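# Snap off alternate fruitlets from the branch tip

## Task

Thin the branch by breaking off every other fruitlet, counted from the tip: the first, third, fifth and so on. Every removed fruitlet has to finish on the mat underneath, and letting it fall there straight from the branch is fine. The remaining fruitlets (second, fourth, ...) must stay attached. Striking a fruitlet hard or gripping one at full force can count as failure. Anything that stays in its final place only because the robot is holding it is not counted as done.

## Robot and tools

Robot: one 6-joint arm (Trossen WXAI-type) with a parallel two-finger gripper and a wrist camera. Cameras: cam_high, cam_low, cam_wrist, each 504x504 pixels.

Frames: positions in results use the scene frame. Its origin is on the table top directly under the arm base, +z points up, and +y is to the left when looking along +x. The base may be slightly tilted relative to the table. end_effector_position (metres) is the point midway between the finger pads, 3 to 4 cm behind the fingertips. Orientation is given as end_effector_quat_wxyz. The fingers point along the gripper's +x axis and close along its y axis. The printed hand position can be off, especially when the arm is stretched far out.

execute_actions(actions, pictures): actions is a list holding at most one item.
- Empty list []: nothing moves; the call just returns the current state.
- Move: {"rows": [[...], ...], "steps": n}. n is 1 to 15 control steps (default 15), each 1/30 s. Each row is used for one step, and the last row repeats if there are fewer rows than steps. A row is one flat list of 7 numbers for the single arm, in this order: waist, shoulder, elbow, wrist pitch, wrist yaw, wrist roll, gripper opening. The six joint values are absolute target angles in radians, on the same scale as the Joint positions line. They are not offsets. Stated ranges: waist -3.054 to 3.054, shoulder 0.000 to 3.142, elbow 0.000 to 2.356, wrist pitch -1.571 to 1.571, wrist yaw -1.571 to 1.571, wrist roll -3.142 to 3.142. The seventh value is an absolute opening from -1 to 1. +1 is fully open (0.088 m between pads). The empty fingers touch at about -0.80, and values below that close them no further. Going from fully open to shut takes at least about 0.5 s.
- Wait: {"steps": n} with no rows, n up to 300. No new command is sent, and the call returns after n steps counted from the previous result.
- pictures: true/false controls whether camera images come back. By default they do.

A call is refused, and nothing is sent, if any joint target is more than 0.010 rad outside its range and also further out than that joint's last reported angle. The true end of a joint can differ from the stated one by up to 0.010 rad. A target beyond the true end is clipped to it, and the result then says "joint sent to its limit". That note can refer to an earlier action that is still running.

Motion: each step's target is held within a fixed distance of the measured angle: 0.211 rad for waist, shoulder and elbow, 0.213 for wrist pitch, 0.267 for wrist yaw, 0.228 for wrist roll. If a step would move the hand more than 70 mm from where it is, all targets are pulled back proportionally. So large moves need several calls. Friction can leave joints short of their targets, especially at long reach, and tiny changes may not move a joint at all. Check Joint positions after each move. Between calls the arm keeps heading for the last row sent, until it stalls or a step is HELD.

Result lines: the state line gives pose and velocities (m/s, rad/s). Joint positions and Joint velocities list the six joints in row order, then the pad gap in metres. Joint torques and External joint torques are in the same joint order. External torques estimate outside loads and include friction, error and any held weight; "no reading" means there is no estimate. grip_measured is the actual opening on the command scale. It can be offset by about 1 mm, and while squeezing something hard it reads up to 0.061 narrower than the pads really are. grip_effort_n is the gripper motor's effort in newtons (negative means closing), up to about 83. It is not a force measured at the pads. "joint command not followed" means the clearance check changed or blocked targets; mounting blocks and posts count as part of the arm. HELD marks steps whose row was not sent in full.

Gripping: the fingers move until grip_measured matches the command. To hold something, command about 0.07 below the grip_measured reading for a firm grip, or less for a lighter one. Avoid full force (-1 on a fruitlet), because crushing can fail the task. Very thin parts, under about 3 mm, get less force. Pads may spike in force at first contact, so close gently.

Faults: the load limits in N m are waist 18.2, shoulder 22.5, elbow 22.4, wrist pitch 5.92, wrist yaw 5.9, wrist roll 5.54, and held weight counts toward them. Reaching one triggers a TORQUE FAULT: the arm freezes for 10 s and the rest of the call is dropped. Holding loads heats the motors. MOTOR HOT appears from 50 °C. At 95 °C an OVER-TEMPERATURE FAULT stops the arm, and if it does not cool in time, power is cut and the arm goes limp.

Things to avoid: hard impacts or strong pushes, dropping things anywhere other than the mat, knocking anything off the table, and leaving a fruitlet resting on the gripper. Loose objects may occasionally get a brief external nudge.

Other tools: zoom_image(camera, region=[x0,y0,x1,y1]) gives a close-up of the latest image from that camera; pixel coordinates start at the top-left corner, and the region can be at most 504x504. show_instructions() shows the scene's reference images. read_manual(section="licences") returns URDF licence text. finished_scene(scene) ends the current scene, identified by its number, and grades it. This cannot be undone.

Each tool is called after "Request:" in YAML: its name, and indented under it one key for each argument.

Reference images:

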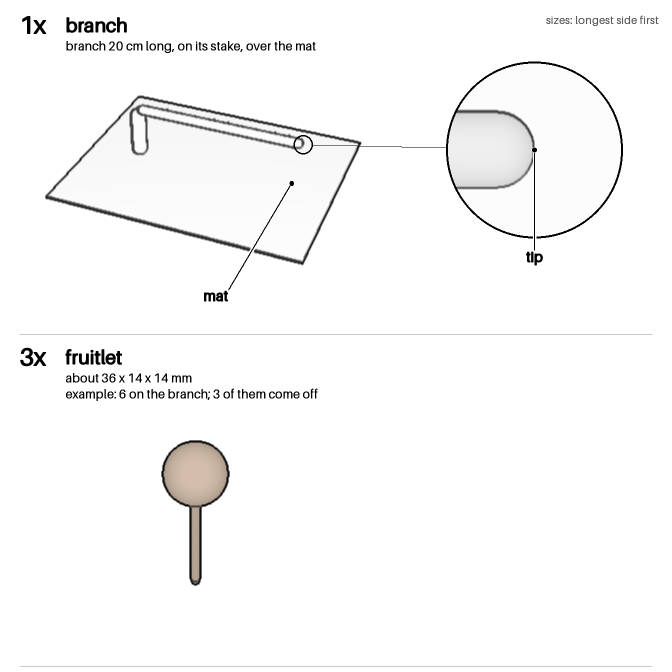

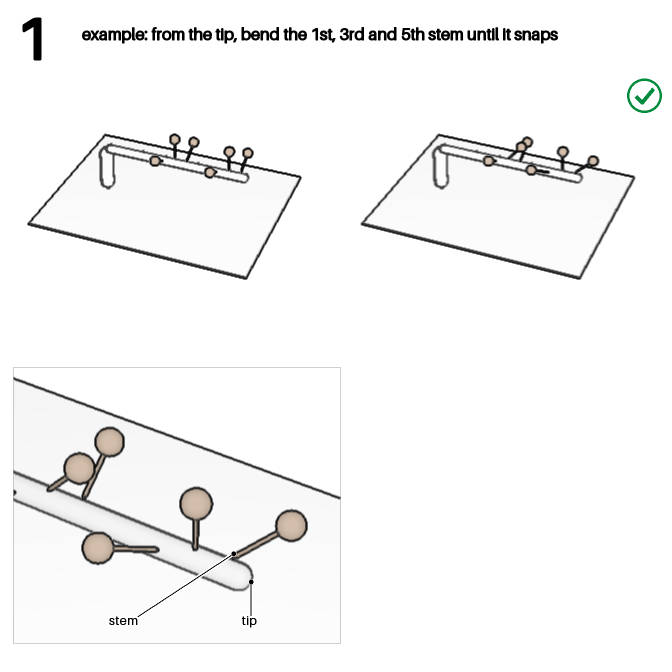

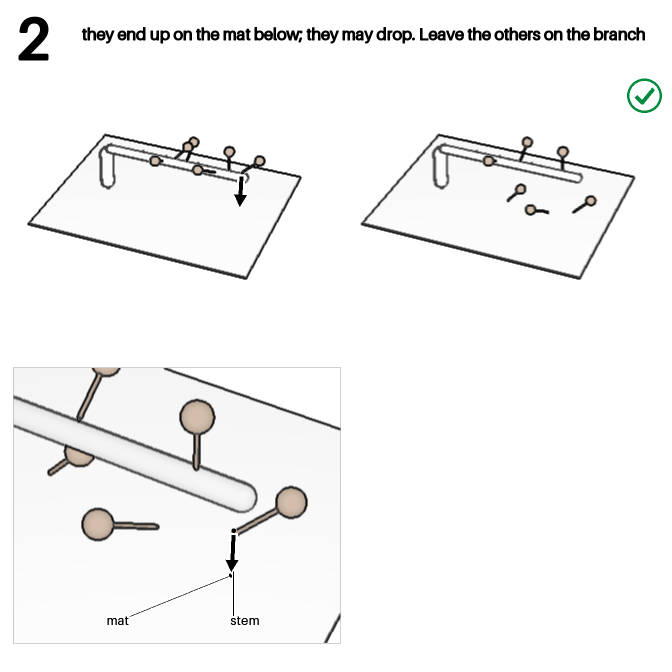

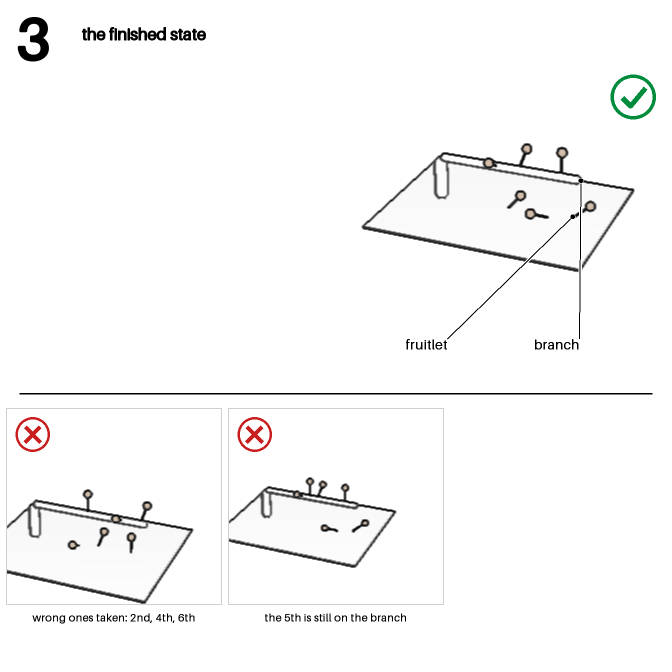

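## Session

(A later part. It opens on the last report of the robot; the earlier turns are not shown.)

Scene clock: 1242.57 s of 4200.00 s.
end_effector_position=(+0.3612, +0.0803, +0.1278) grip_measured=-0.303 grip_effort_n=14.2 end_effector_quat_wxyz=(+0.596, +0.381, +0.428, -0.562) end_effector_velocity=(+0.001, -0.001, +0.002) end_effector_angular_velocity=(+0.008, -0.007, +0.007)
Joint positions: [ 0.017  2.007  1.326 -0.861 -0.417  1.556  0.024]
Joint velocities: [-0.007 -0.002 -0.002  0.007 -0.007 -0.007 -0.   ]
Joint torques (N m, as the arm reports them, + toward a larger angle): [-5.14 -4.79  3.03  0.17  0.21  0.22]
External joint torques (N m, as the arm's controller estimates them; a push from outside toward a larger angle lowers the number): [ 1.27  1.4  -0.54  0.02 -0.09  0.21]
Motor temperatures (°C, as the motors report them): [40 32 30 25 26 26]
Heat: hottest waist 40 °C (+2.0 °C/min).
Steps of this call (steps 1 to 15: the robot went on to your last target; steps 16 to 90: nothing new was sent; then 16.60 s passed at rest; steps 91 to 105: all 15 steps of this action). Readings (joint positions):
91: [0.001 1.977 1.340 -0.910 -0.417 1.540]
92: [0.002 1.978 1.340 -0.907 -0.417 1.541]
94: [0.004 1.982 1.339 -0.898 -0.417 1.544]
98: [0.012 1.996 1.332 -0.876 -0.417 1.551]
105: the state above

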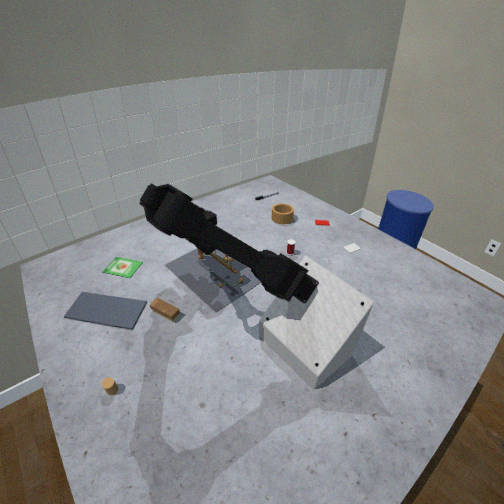

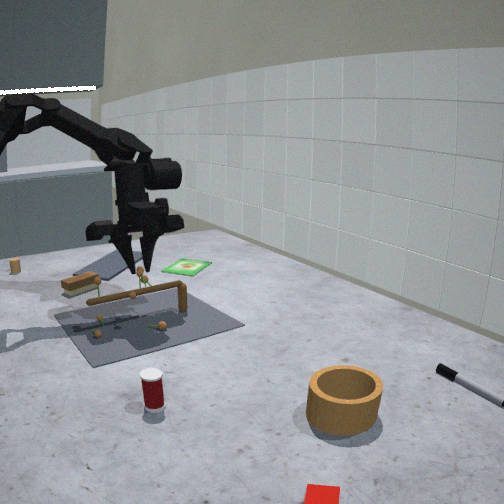

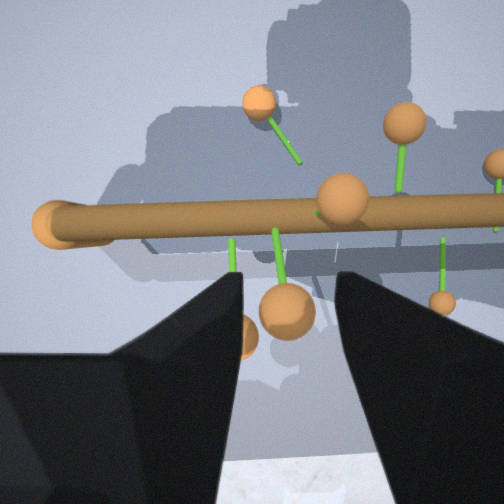

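Request:
execute_actions:
  actions:
    - {"rows":[[0.021,2.021,1.316,-0.853,-0.42,1.564,-0.3],[0.022,2.022,1.314,-0.849,-0.42,1.565,-0.3],[0.023,2.023,1.312,-0.845,-0.42,1.566,-0.3],[0.024,2.024,1.31,-0.841,-0.42,1.567,-0.3],[0.024,2.024,1.31,-0.841,-0.42,1.567,-0.32],[0.024,2.024,1.31,-0.841,-0.42,1.567,-0.35],[0.024,2.024,1.31,-0.841,-0.42,1.567,-0.38],[0.024,2.024,1.31,-0.841,-0.42,1.567,-0.41],[0.024,2.024,1.31,-0.841,-0.42,1.567,-0.44],[0.024,2.024,1.31,-0.841,-0.42,1.567,-0.46],[0.024,2.024,1.31,-0.841,-0.42,1.567,-0.48],[0.024,2.024,1.31,-0.841,-0.42,1.567,-0.49],[0.024,2.024,1.31,-0.841,-0.42,1.567,-0.5],[0.024,2.024,1.31,-0.841,-0.42,1.567,-0.505],[0.024,2.024,1.31,-0.841,-0.42,1.567,-0.51]],"steps":15}
  pictures: false

Request:
execute_actions:
  actions:
    - {"rows":[[0.024,2.024,1.31,-0.841,-0.42,1.567,-0.515],[0.024,2.024,1.31,-0.841,-0.42,1.567,-0.52],[0.024,2.024,1.31,-0.841,-0.42,1.567,-0.525],[0.024,2.024,1.31,-0.841,-0.42,1.567,-0.53],[0.024,2.024,1.31,-0.841,-0.42,1.567,-0.535]],"steps":12}

Scene clock: 1261.10 s of 4200.00 s.
end_effector_position=(+0.3616, +0.0790, +0.1244) grip_measured=-0.476 grip_effort_n=-16.5 end_effector_quat_wxyz=(+0.597, +0.381, +0.427, -0.561) end_effector_velocity=(+0.000, -0.004, +0.002) end_effector_angular_velocity=(-0.007, -0.005, +0.003)
Joint positions: [ 0.021  2.012  1.318 -0.843 -0.417  1.561  0.016]
Joint velocities: [-0.007 -0.002 -0.007  0.007  0.007 -0.007 -0.016]
Joint torques (N m, as the arm reports them, + toward a larger angle): [-5.11 -4.77  2.91  0.18  0.21  0.21]
External joint torques (N m, as the arm's controller estimates them; a push from outside toward a larger angle lowers the number): [ 1.3   1.47 -0.67  0.01 -0.1   0.21]
Motor temperatures (°C, as the motors report them): [41 32 29 25 26 26]
Heat: hottest waist 41 °C (+2.0 °C/min).
Steps of this call (steps 1 to 15: the robot went on to your last target; steps 16 to 90: nothing new was sent; then 15.03 s passed at rest; steps 91 to 105: all 15 steps of this action). Readings (joint positions):
91: [0.017 2.007 1.326 -0.858 -0.417 1.557]
92: [0.018 2.008 1.325 -0.856 -0.417 1.558]
94: [0.019 2.008 1.323 -0.851 -0.417 1.559]
98: [0.021 2.011 1.319 -0.846 -0.417 1.560]
105: the state above

Scene clock: 1261.50 s of 4200.00 s.
end_effector_position=(+0.3615, +0.0790, +0.1244) grip_measured=-0.528 grip_effort_n=-29.5 end_effector_quat_wxyz=(+0.597, +0.381, +0.427, -0.561) end_effector_velocity=(-0.002, +0.000, +0.000) end_effector_angular_velocity=(+0.007, +0.007, -0.000)
Joint positions: [ 0.021  2.012  1.318 -0.843 -0.417  1.561  0.013]
Joint velocities: [-0.002 -0.002 -0.002 -0.007 -0.007 -0.007 -0.001]
Joint torques (N m, as the arm reports them, + toward a larger angle): [-5.11 -4.75  2.91  0.19  0.21  0.22]
External joint torques (N m, as the arm's controller estimates them; a push from outside toward a larger angle lowers the number): [ 1.3   1.46 -0.66  0.02 -0.09  0.21]
Motor temperatures (°C, as the motors report them): [41 32 29 25 26 26]
Heat: hottest waist 41 °C (+2.0 °C/min).
Steps of this call (steps 1 to 12: all 12 steps of this action). Readings (joint positions):
1: [0.021 2.012 1.318 -0.843 -0.417 1.561]
2: [0.021 2.012 1.318 -0.843 -0.417 1.561]
4: [0.021 2.012 1.318 -0.843 -0.417 1.561]
8: [0.021 2.012 1.318 -0.843 -0.417 1.561]
12: the state above

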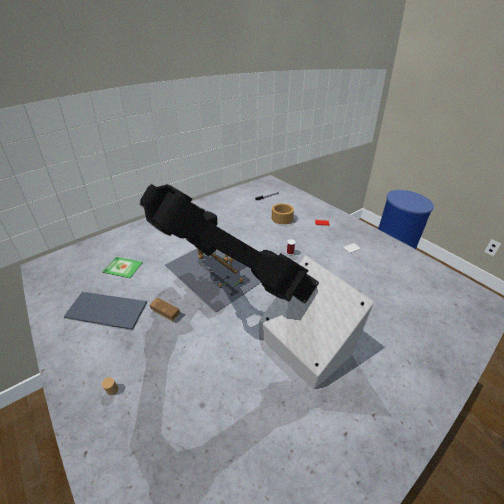

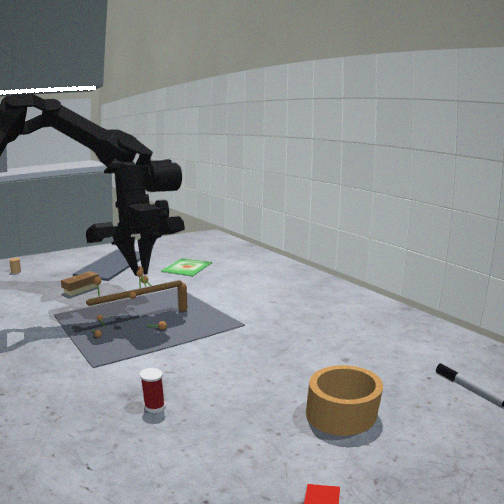

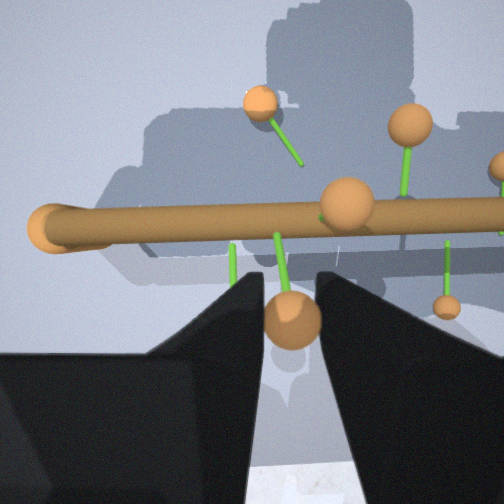

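Request:
execute_actions:
  actions:
    - {"rows":[[0.025,2.008,1.305,-0.838,-0.42,1.568,-0.535],[0.025,2.003,1.298,-0.834,-0.42,1.568,-0.535],[0.026,1.998,1.29,-0.83,-0.42,1.569,-0.535],[0.027,1.993,1.282,-0.826,-0.42,1.57,-0.535],[0.027,1.988,1.274,-0.822,-0.42,1.57,-0.535],[0.028,1.983,1.266,-0.818,-0.42,1.571,-0.535],[0.028,1.978,1.258,-0.815,-0.42,1.571,-0.535],[0.029,1.973,1.25,-0.811,-0.42,1.572,-0.535],[0.03,1.968,1.242,-0.807,-0.42,1.573,-0.535],[0.03,1.963,1.234,-0.803,-0.42,1.573,-0.535],[0.031,1.958,1.227,-0.8,-0.42,1.574,-0.535]],"steps":15}

Scene clock: 1293.97 s of 4200.00 s.
end_effector_position=(+0.3505, +0.0789, +0.1222) grip_measured=-0.529 grip_effort_n=-30.5 end_effector_quat_wxyz=(+0.601, +0.383, +0.427, -0.556) end_effector_velocity=(-0.011, -0.001, +0.000) end_effector_angular_velocity=(+0.008, -0.005, -0.007)
Joint positions: [ 0.026  1.969  1.245 -0.799 -0.42   1.567  0.013]
Joint velocities: [-0.002 -0.037 -0.056  0.022 -0.007  0.007  0.   ]
Joint torques (N m, as the arm reports them, + toward a larger angle): [-4.83 -6.66  2.27 -0.17  0.31  0.23]
External joint torques (N m, as the arm's controller estimates them; a push from outside toward a larger angle lowers the number): [ 1.42 -0.67 -1.27 -0.36  0.    0.23]
Motor temperatures (°C, as the motors report them): [41 32 29 25 26 26]
Heat: hottest waist 41 °C (+1.0 °C/min).
Steps of this call (steps 1 to 15: the robot went on to your last target; steps 16 to 90: nothing new was sent; then 28.97 s passed at rest; steps 91 to 105: all 15 steps of this action). Readings (joint positions):
91: [0.021 2.012 1.317 -0.843 -0.417 1.561]
92: [0.021 2.012 1.315 -0.841 -0.418 1.561]
94: [0.022 2.009 1.308 -0.835 -0.420 1.562]
98: [0.023 1.993 1.284 -0.816 -0.420 1.564]
105: the state above

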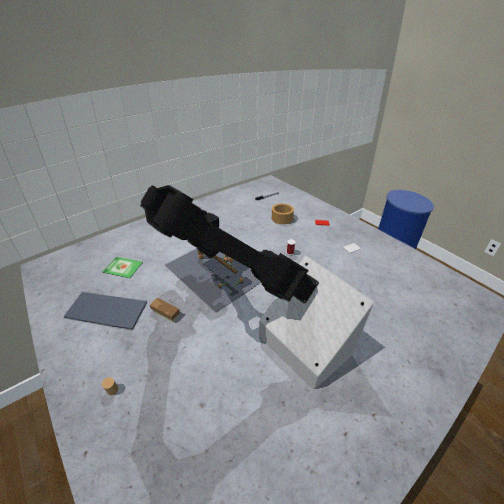

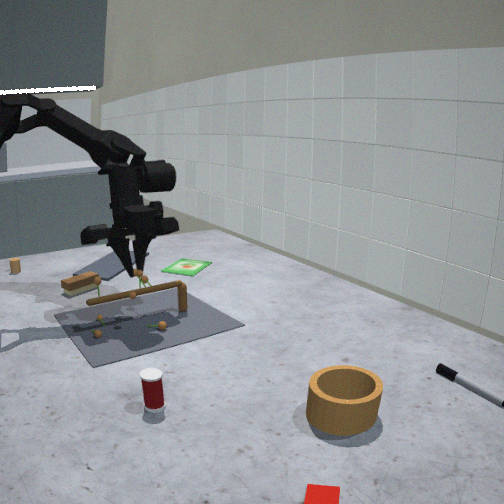

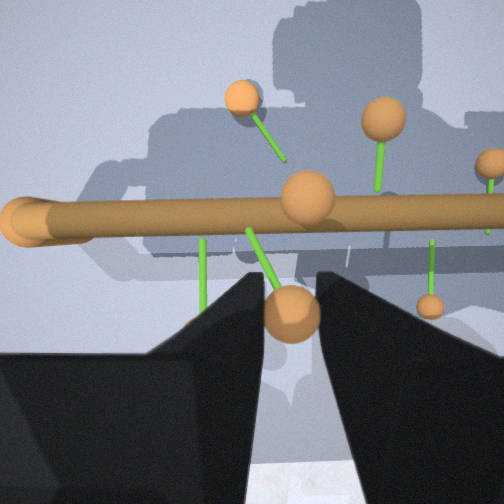

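Request:
execute_actions:
  actions:
    - {"rows":[[0.033,1.956,1.22,-0.794,-0.42,1.576,-0.535],[0.035,1.954,1.212,-0.787,-0.42,1.579,-0.535],[0.038,1.952,1.204,-0.78,-0.42,1.582,-0.535],[0.04,1.95,1.196,-0.773,-0.42,1.584,-0.535],[0.043,1.948,1.188,-0.766,-0.42,1.587,-0.535],[0.045,1.946,1.18,-0.759,-0.42,1.589,-0.535],[0.048,1.944,1.172,-0.752,-0.42,1.592,-0.535],[0.05,1.942,1.165,-0.745,-0.42,1.594,-0.535],[0.053,1.94,1.157,-0.737,-0.42,1.597,-0.535],[0.056,1.938,1.149,-0.729,-0.42,1.6,-0.535],[0.059,1.935,1.141,-0.721,-0.42,1.604,-0.535]],"steps":15}

Scene clock: 1304.07 s of 4200.00 s.
end_effector_position=(+0.3366, +0.0794, +0.1093) grip_measured=-0.529 grip_effort_n=-30.5 end_effector_quat_wxyz=(+0.601, +0.384, +0.430, -0.554) end_effector_velocity=(-0.009, +0.012, -0.025) end_effector_angular_velocity=(+0.054, +0.015, +0.040)
Joint positions: [ 0.054  1.938  1.159 -0.728 -0.425  1.595  0.013]
Joint velocities: [ 0.056 -0.002 -0.066  0.095 -0.051  0.022 -0.   ]
Joint torques (N m, as the arm reports them, + toward a larger angle): [-4.91 -5.91  2.21  0.08  0.5   0.28]
External joint torques (N m, as the arm's controller estimates them; a push from outside toward a larger angle lowers the number): [ 1.24  0.17 -1.51 -0.2   0.16  0.27]
Motor temperatures (°C, as the motors report them): [41 32 29 25 26 26]
Heat: hottest waist 41 °C (+1.0 °C/min).
Steps of this call (steps 1 to 15: the robot went on to your last target; steps 16 to 90: nothing new was sent; then 6.60 s passed at rest; steps 91 to 105: all 15 steps of this action). Readings (joint positions):
91: [0.026 1.966 1.239 -0.795 -0.420 1.568]
92: [0.027 1.964 1.236 -0.792 -0.420 1.569]
94: [0.029 1.960 1.226 -0.782 -0.420 1.573]
98: [0.039 1.952 1.199 -0.760 -0.420 1.581]
105: the state above

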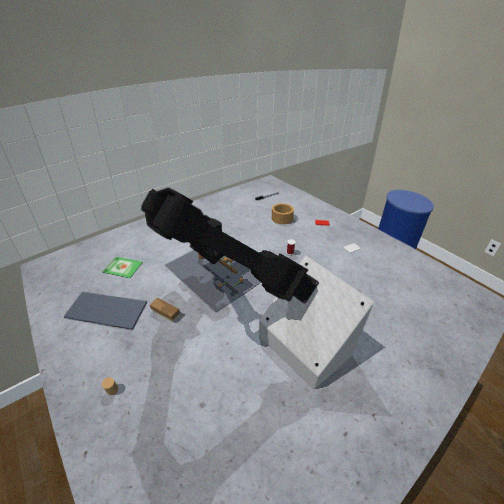

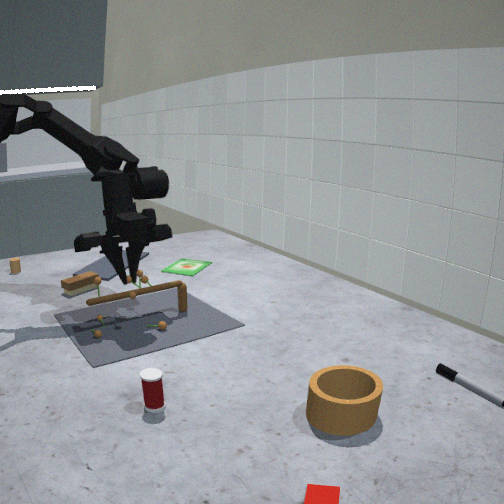

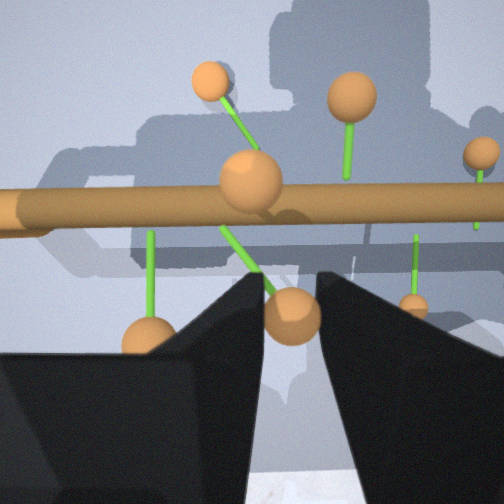

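Request:
execute_actions:
  actions:
    - {"steps":10}

Scene clock: 1308.87 s of 4200.00 s.
end_effector_position=(+0.3340, +0.0786, +0.1071) grip_measured=-0.529 grip_effort_n=-30.5 end_effector_quat_wxyz=(+0.599, +0.384, +0.431, -0.556) end_effector_velocity=(-0.002, +0.000, +0.000) end_effector_angular_velocity=(+0.006, +0.012, +0.014)
Joint positions: [ 0.058  1.938  1.149 -0.723 -0.425  1.598  0.013]
Joint velocities: [-0.002 -0.002 -0.002 -0.007 -0.007 -0.022 -0.   ]
Joint torques (N m, as the arm reports them, + toward a larger angle): [-4.82 -5.98  2.58  0.15  0.47  0.23]
External joint torques (N m, as the arm's controller estimates them; a push from outside toward a larger angle lowers the number): [ 0.98 -0.28 -0.68  0.    0.18  0.23]
Motor temperatures (°C, as the motors report them): [41 32 29 25 26 26]
Heat: hottest waist 41 °C (+1.0 °C/min).
Steps of this call (steps 1 to 15: the robot went on to your last target; steps 16 to 90: nothing new was sent; then 1.80 s passed at rest). Readings (joint positions):
1: [0.056 1.938 1.157 -0.726 -0.425 1.596]
2: [0.057 1.938 1.156 -0.725 -0.425 1.596]
4: [0.057 1.938 1.151 -0.724 -0.425 1.597]
8: [0.058 1.938 1.149 -0.723 -0.425 1.597]
90: the state above
The arm was judged still, so your last target was given up. Only a new action makes it travel on or press farther. Fingers that are still opening or closing keep moving.

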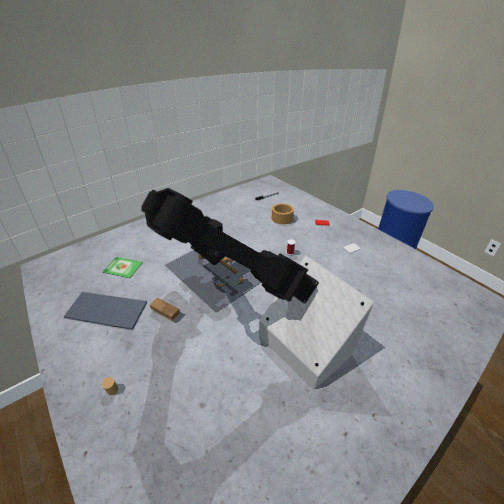

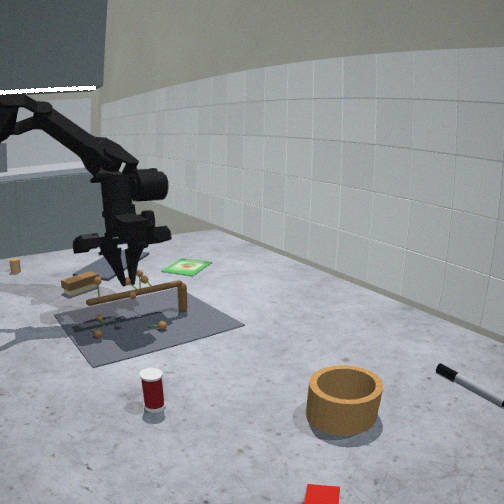

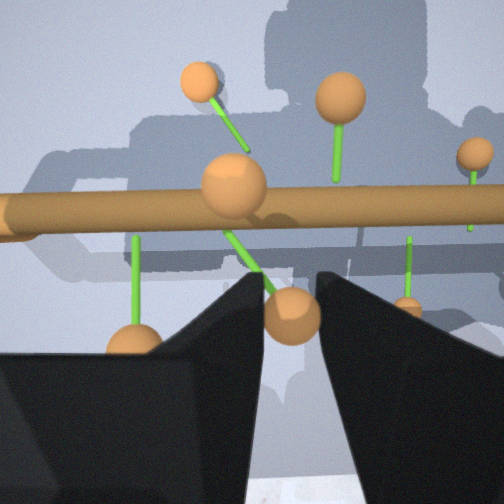

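Request:
execute_actions:
  actions:
    - {"rows":[[0.063,1.928,1.139,-0.723,-0.42,1.607,-0.535],[0.067,1.922,1.136,-0.725,-0.42,1.611,-0.535],[0.071,1.916,1.133,-0.727,-0.42,1.615,-0.535],[0.075,1.91,1.13,-0.729,-0.42,1.619,-0.535],[0.079,1.903,1.127,-0.731,-0.419,1.622,-0.535],[0.083,1.897,1.124,-0.733,-0.419,1.625,-0.535],[0.086,1.891,1.121,-0.734,-0.419,1.628,-0.535],[0.089,1.886,1.119,-0.735,-0.419,1.63,-0.535]],"steps":14}

Scene clock: 1326.23 s of 4200.00 s.
end_effector_position=(+0.3260, +0.0902, +0.1070) grip_measured=-0.529 grip_effort_n=-30.5 end_effector_quat_wxyz=(+0.600, +0.382, +0.432, -0.555) end_effector_velocity=(-0.004, +0.001, +0.002) end_effector_angular_velocity=(-0.008, +0.005, +0.007)
Joint positions: [ 0.086  1.897  1.128 -0.732 -0.422  1.622  0.013]
Joint velocities: [ 0.002 -0.017 -0.012 -0.007  0.007 -0.007 -0.   ]
Joint torques (N m, as the arm reports them, + toward a larger angle): [-4.54 -6.64  2.56 -0.14  0.41  0.23]
External joint torques (N m, as the arm's controller estimates them; a push from outside toward a larger angle lowers the number): [ 1.15 -1.07 -0.63 -0.25  0.11  0.23]
Motor temperatures (°C, as the motors report them): [41 33 29 25 26 26]
Heat: hottest waist 41 °C (+0.0 °C/min).
Steps of this call (steps 1 to 90: nothing new was sent; then 13.90 s passed at rest; steps 91 to 104: all 14 steps of this action). Readings (joint positions):
91: [0.058 1.938 1.149 -0.723 -0.425 1.598]
92: [0.059 1.938 1.148 -0.723 -0.425 1.600]
94: [0.063 1.934 1.144 -0.723 -0.423 1.605]
98: [0.077 1.914 1.132 -0.730 -0.422 1.616]
104: the state above

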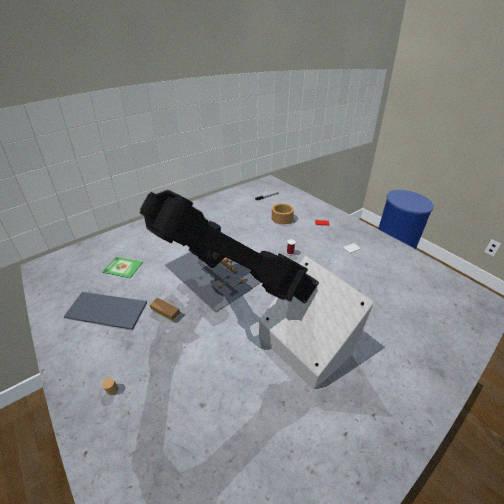

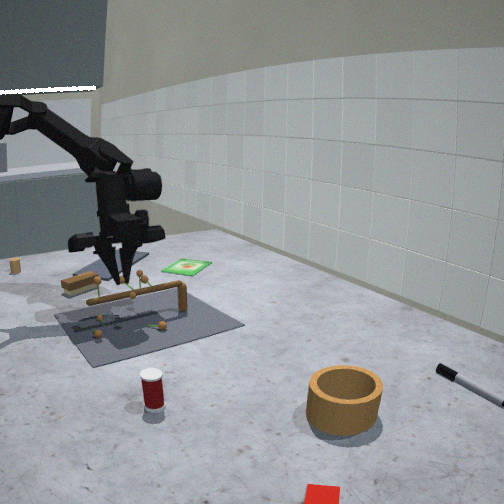

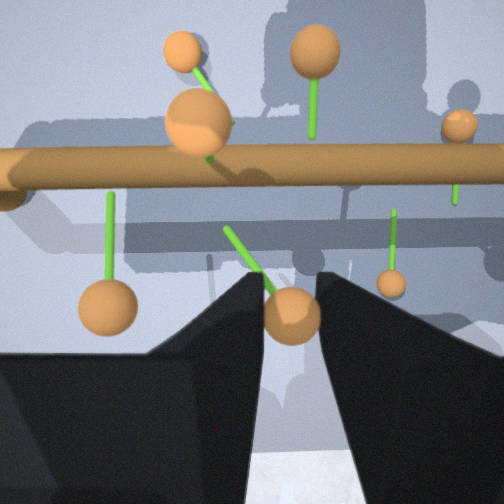

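Request:
execute_actions:
  actions:
    - {"rows":[[0.094,1.9,1.118,-0.725,-0.419,1.635,-0.535],[0.101,1.908,1.116,-0.714,-0.418,1.643,-0.535],[0.109,1.915,1.113,-0.702,-0.417,1.652,-0.535],[0.118,1.921,1.11,-0.689,-0.416,1.662,-0.535],[0.127,1.927,1.107,-0.676,-0.415,1.672,-0.535],[0.136,1.933,1.104,-0.663,-0.414,1.682,-0.535],[0.145,1.939,1.101,-0.65,-0.413,1.692,-0.535],[0.154,1.945,1.098,-0.637,-0.412,1.702,-0.535],[0.163,1.951,1.094,-0.624,-0.411,1.712,-0.535],[0.171,1.957,1.09,-0.611,-0.41,1.722,-0.535],[0.179,1.963,1.086,-0.599,-0.409,1.731,-0.535],[0.185,1.969,1.082,-0.589,-0.408,1.739,-0.535],[0.189,1.973,1.079,-0.583,-0.407,1.745,-0.535],[0.191,1.976,1.077,-0.58,-0.406,1.748,-0.535]],"steps":15}
  pictures: false

Request:
execute_actions:
  actions:
    - {"rows":[[0.191,1.976,1.077,-0.58,-0.406,1.748,-0.535],[0.191,1.976,1.077,-0.58,-0.406,1.748,-0.535],[0.191,1.976,1.077,-0.58,-0.406,1.748,-0.535],[0.191,1.976,1.077,-0.58,-0.406,1.748,-0.535],[0.191,1.976,1.077,-0.58,-0.406,1.748,-0.52],[0.191,1.976,1.077,-0.58,-0.406,1.748,-0.49],[0.191,1.976,1.077,-0.58,-0.406,1.748,-0.44],[0.191,1.976,1.077,-0.58,-0.406,1.748,-0.38],[0.191,1.976,1.077,-0.58,-0.406,1.748,-0.32]],"steps":15}

Scene clock: 1338.83 s of 4200.00 s.
end_effector_position=(+0.3231, +0.0943, +0.0668) grip_measured=-0.529 grip_effort_n=-30.5 end_effector_quat_wxyz=(+0.598, +0.381, +0.431, -0.558) end_effector_velocity=(-0.026, -0.011, -0.065) end_effector_angular_velocity=(-0.017, +0.075, -0.059)
Joint positions: [ 0.181  1.956  1.089 -0.599 -0.412  1.728  0.013]
Joint velocities: [ 0.125  0.12  -0.081  0.154  0.007  0.125 -0.   ]
Joint torques (N m, as the arm reports them, + toward a larger angle): [-4.87 -4.77  2.31  0.12  0.43  0.21]
External joint torques (N m, as the arm's controller estimates them; a push from outside toward a larger angle lowers the number): [ 1.19  1.51 -0.67  0.01  0.12  0.2 ]
Motor temperatures (°C, as the motors report them): [40 33 29 25 26 26]
Heat: hottest waist 40 °C (-1.0 °C/min).
Steps of this call (steps 1 to 15: the robot went on to your last target; steps 16 to 90: nothing new was sent; then 9.10 s passed at rest; steps 91 to 105: all 15 steps of this action). Readings (joint positions):
91: [0.086 1.897 1.126 -0.733 -0.422 1.625]
92: [0.088 1.897 1.125 -0.731 -0.422 1.628]
94: [0.096 1.898 1.122 -0.715 -0.420 1.639]
98: [0.127 1.915 1.115 -0.671 -0.418 1.671]
105: the state above

Scene clock: 1339.33 s of 4200.00 s.
end_effector_position=(+0.3226, +0.0930, +0.0628) grip_measured=-0.340 grip_effort_n=14.2 end_effector_quat_wxyz=(+0.597, +0.382, +0.429, -0.560) end_effector_velocity=(+0.003, +0.002, +0.001) end_effector_angular_velocity=(+0.010, -0.001, +0.027)
Joint positions: [ 0.188  1.964  1.083 -0.582 -0.409  1.742  0.022]
Joint velocities: [-0.002 -0.002  0.002  0.007 -0.007 -0.022  0.008]
Joint torques (N m, as the arm reports them, + toward a larger angle): [-4.53 -4.48  2.15  0.08  0.42  0.22]
External joint torques (N m, as the arm's controller estimates them; a push from outside toward a larger angle lowers the number): [ 1.16  1.45 -0.57  0.02  0.13  0.22]
Motor temperatures (°C, as the motors report them): [40 33 29 25 26 26]
Heat: hottest waist 40 °C (-1.0 °C/min).
Steps of this call (steps 1 to 15: all 15 steps of this action). Readings (joint positions):
1: [0.185 1.960 1.087 -0.595 -0.412 1.732]
2: [0.186 1.962 1.085 -0.592 -0.411 1.735]
4: [0.188 1.964 1.083 -0.587 -0.410 1.738]
8: [0.188 1.964 1.083 -0.583 -0.410 1.741]
15: the state above

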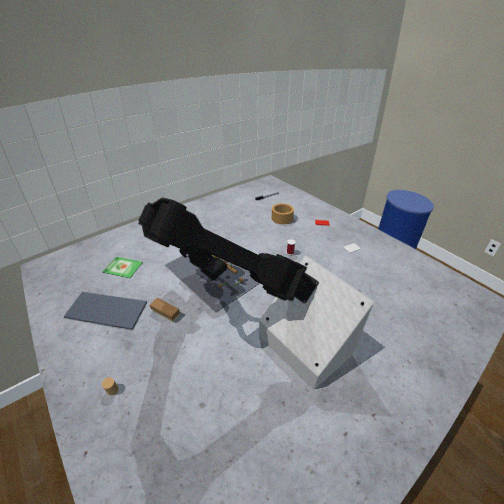

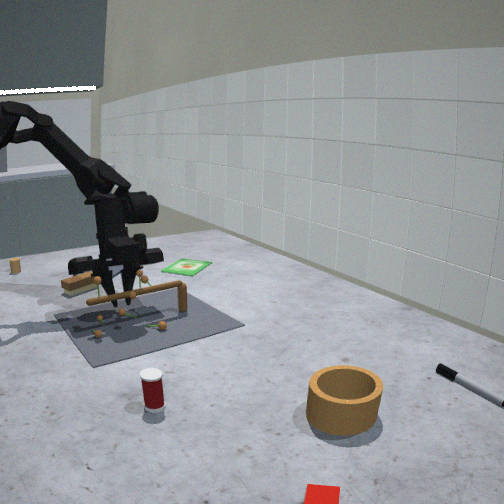

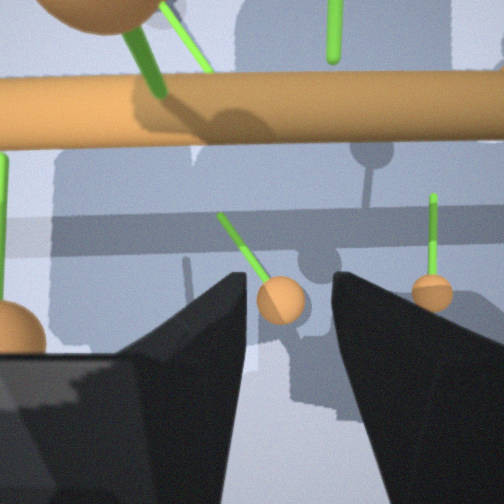

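Released on the mat. Retreat along the approach axis and check.

Request:
execute_actions:
  actions:
    - {"rows":[[0.185,1.955,1.09,-0.595,-0.41,1.738,-0.32],[0.18,1.945,1.1,-0.615,-0.41,1.732,-0.32],[0.173,1.933,1.114,-0.642,-0.41,1.724,-0.32],[0.164,1.92,1.13,-0.674,-0.411,1.714,-0.32],[0.154,1.906,1.148,-0.71,-0.411,1.703,-0.32],[0.144,1.892,1.166,-0.746,-0.412,1.692,-0.32],[0.134,1.878,1.184,-0.782,-0.412,1.681,-0.32],[0.124,1.864,1.202,-0.818,-0.413,1.67,-0.32],[0.114,1.85,1.22,-0.854,-0.413,1.659,-0.32],[0.104,1.836,1.238,-0.89,-0.414,1.648,-0.32],[0.094,1.822,1.256,-0.926,-0.414,1.637,-0.32],[0.085,1.81,1.272,-0.958,-0.415,1.627,-0.32],[0.078,1.8,1.285,-0.984,-0.415,1.619,-0.32],[0.073,1.793,1.294,-1.002,-0.415,1.613,-0.32],[0.07,1.79,1.3,-1.012,-0.415,1.61,-0.32]],"steps":15}
  pictures: false

Request:
execute_actions:
  actions:
    - {"steps":15}

Scene clock: 1349.77 s of 4200.00 s.
end_effector_position=(+0.3288, +0.1276, +0.1470) grip_measured=-0.323 grip_effort_n=14.2 end_effector_quat_wxyz=(+0.600, +0.382, +0.425, -0.559) end_effector_velocity=(+0.003, +0.084, +0.183) end_effector_angular_velocity=(+0.026, -0.108, +0.088)
Joint positions: [ 0.087  1.819  1.265 -0.946 -0.411  1.636  0.023]
Joint velocities: [-0.208 -0.325  0.369 -0.637 -0.022 -0.212 -0.   ]
Joint torques (N m, as the arm reports them, + toward a larger angle): [-4.64 -5.71  4.05 -0.19  0.17 -0.24]
External joint torques (N m, as the arm's controller estimates them; a push from outside toward a larger angle lowers the number): [ 0.67 -0.86  0.9  -0.23 -0.13 -0.25]
Motor temperatures (°C, as the motors report them): [40 33 29 25 26 26]
Heat: hottest waist 40 °C (-1.0 °C/min).
Steps of this call (steps 1 to 15: the robot went on to your last target; steps 16 to 90: nothing new was sent; then 6.93 s passed at rest; steps 91 to 105: all 15 steps of this action). Readings (joint positions):
91: [0.188 1.964 1.083 -0.582 -0.409 1.742]
92: [0.188 1.964 1.085 -0.589 -0.409 1.742]
94: [0.183 1.959 1.095 -0.623 -0.409 1.737]
98: [0.154 1.920 1.144 -0.731 -0.409 1.703]
105: the state above

Scene clock: 1350.27 s of 4200.00 s.
end_effector_position=(+0.3252, +0.1327, +0.1598) grip_measured=-0.323 grip_effort_n=14.2 end_effector_quat_wxyz=(+0.598, +0.380, +0.426, -0.562) end_effector_velocity=(-0.002, +0.000, +0.000) end_effector_angular_velocity=(+0.006, +0.002, -0.014)
Joint positions: [ 0.072  1.798  1.292 -1.009 -0.412  1.616  0.023]
Joint velocities: [-0.002 -0.002 -0.002 -0.007 -0.007  0.007 -0.   ]
Joint torques (N m, as the arm reports them, + toward a larger angle): [-4.84 -6.37  4.86 -0.12  0.18 -0.25]
External joint torques (N m, as the arm's controller estimates them; a push from outside toward a larger angle lowers the number): [ 0.69 -0.76  1.08 -0.24 -0.12 -0.26]
Motor temperatures (°C, as the motors report them): [40 33 29 25 26 26]
Heat: hottest waist 40 °C (-1.0 °C/min).
Steps of this call (steps 1 to 15: the robot went on to your last target). Readings (joint positions):
1: [0.081 1.810 1.275 -0.963 -0.411 1.631]
2: [0.077 1.804 1.282 -0.975 -0.411 1.626]
4: [0.074 1.798 1.290 -0.991 -0.411 1.622]
8: [0.073 1.798 1.291 -1.006 -0.412 1.618]
15: the state above

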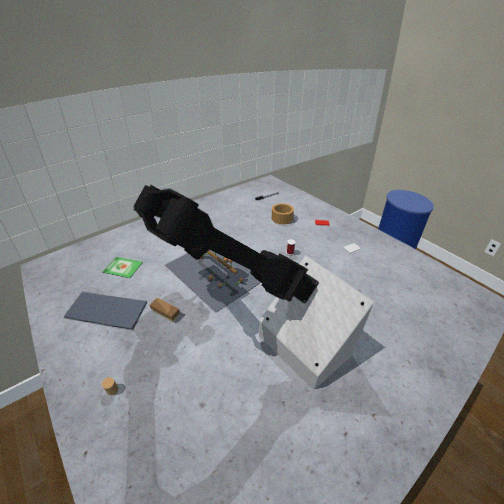

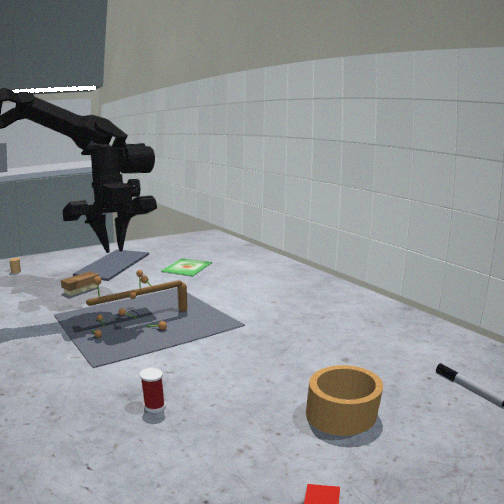

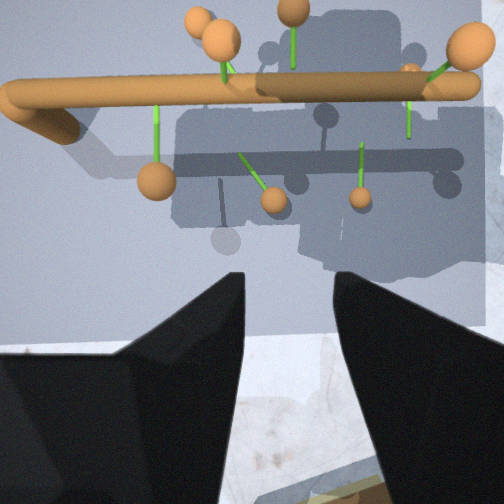

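Request:
finished_scene:
  scene: 1

The scene is finished: the task was done.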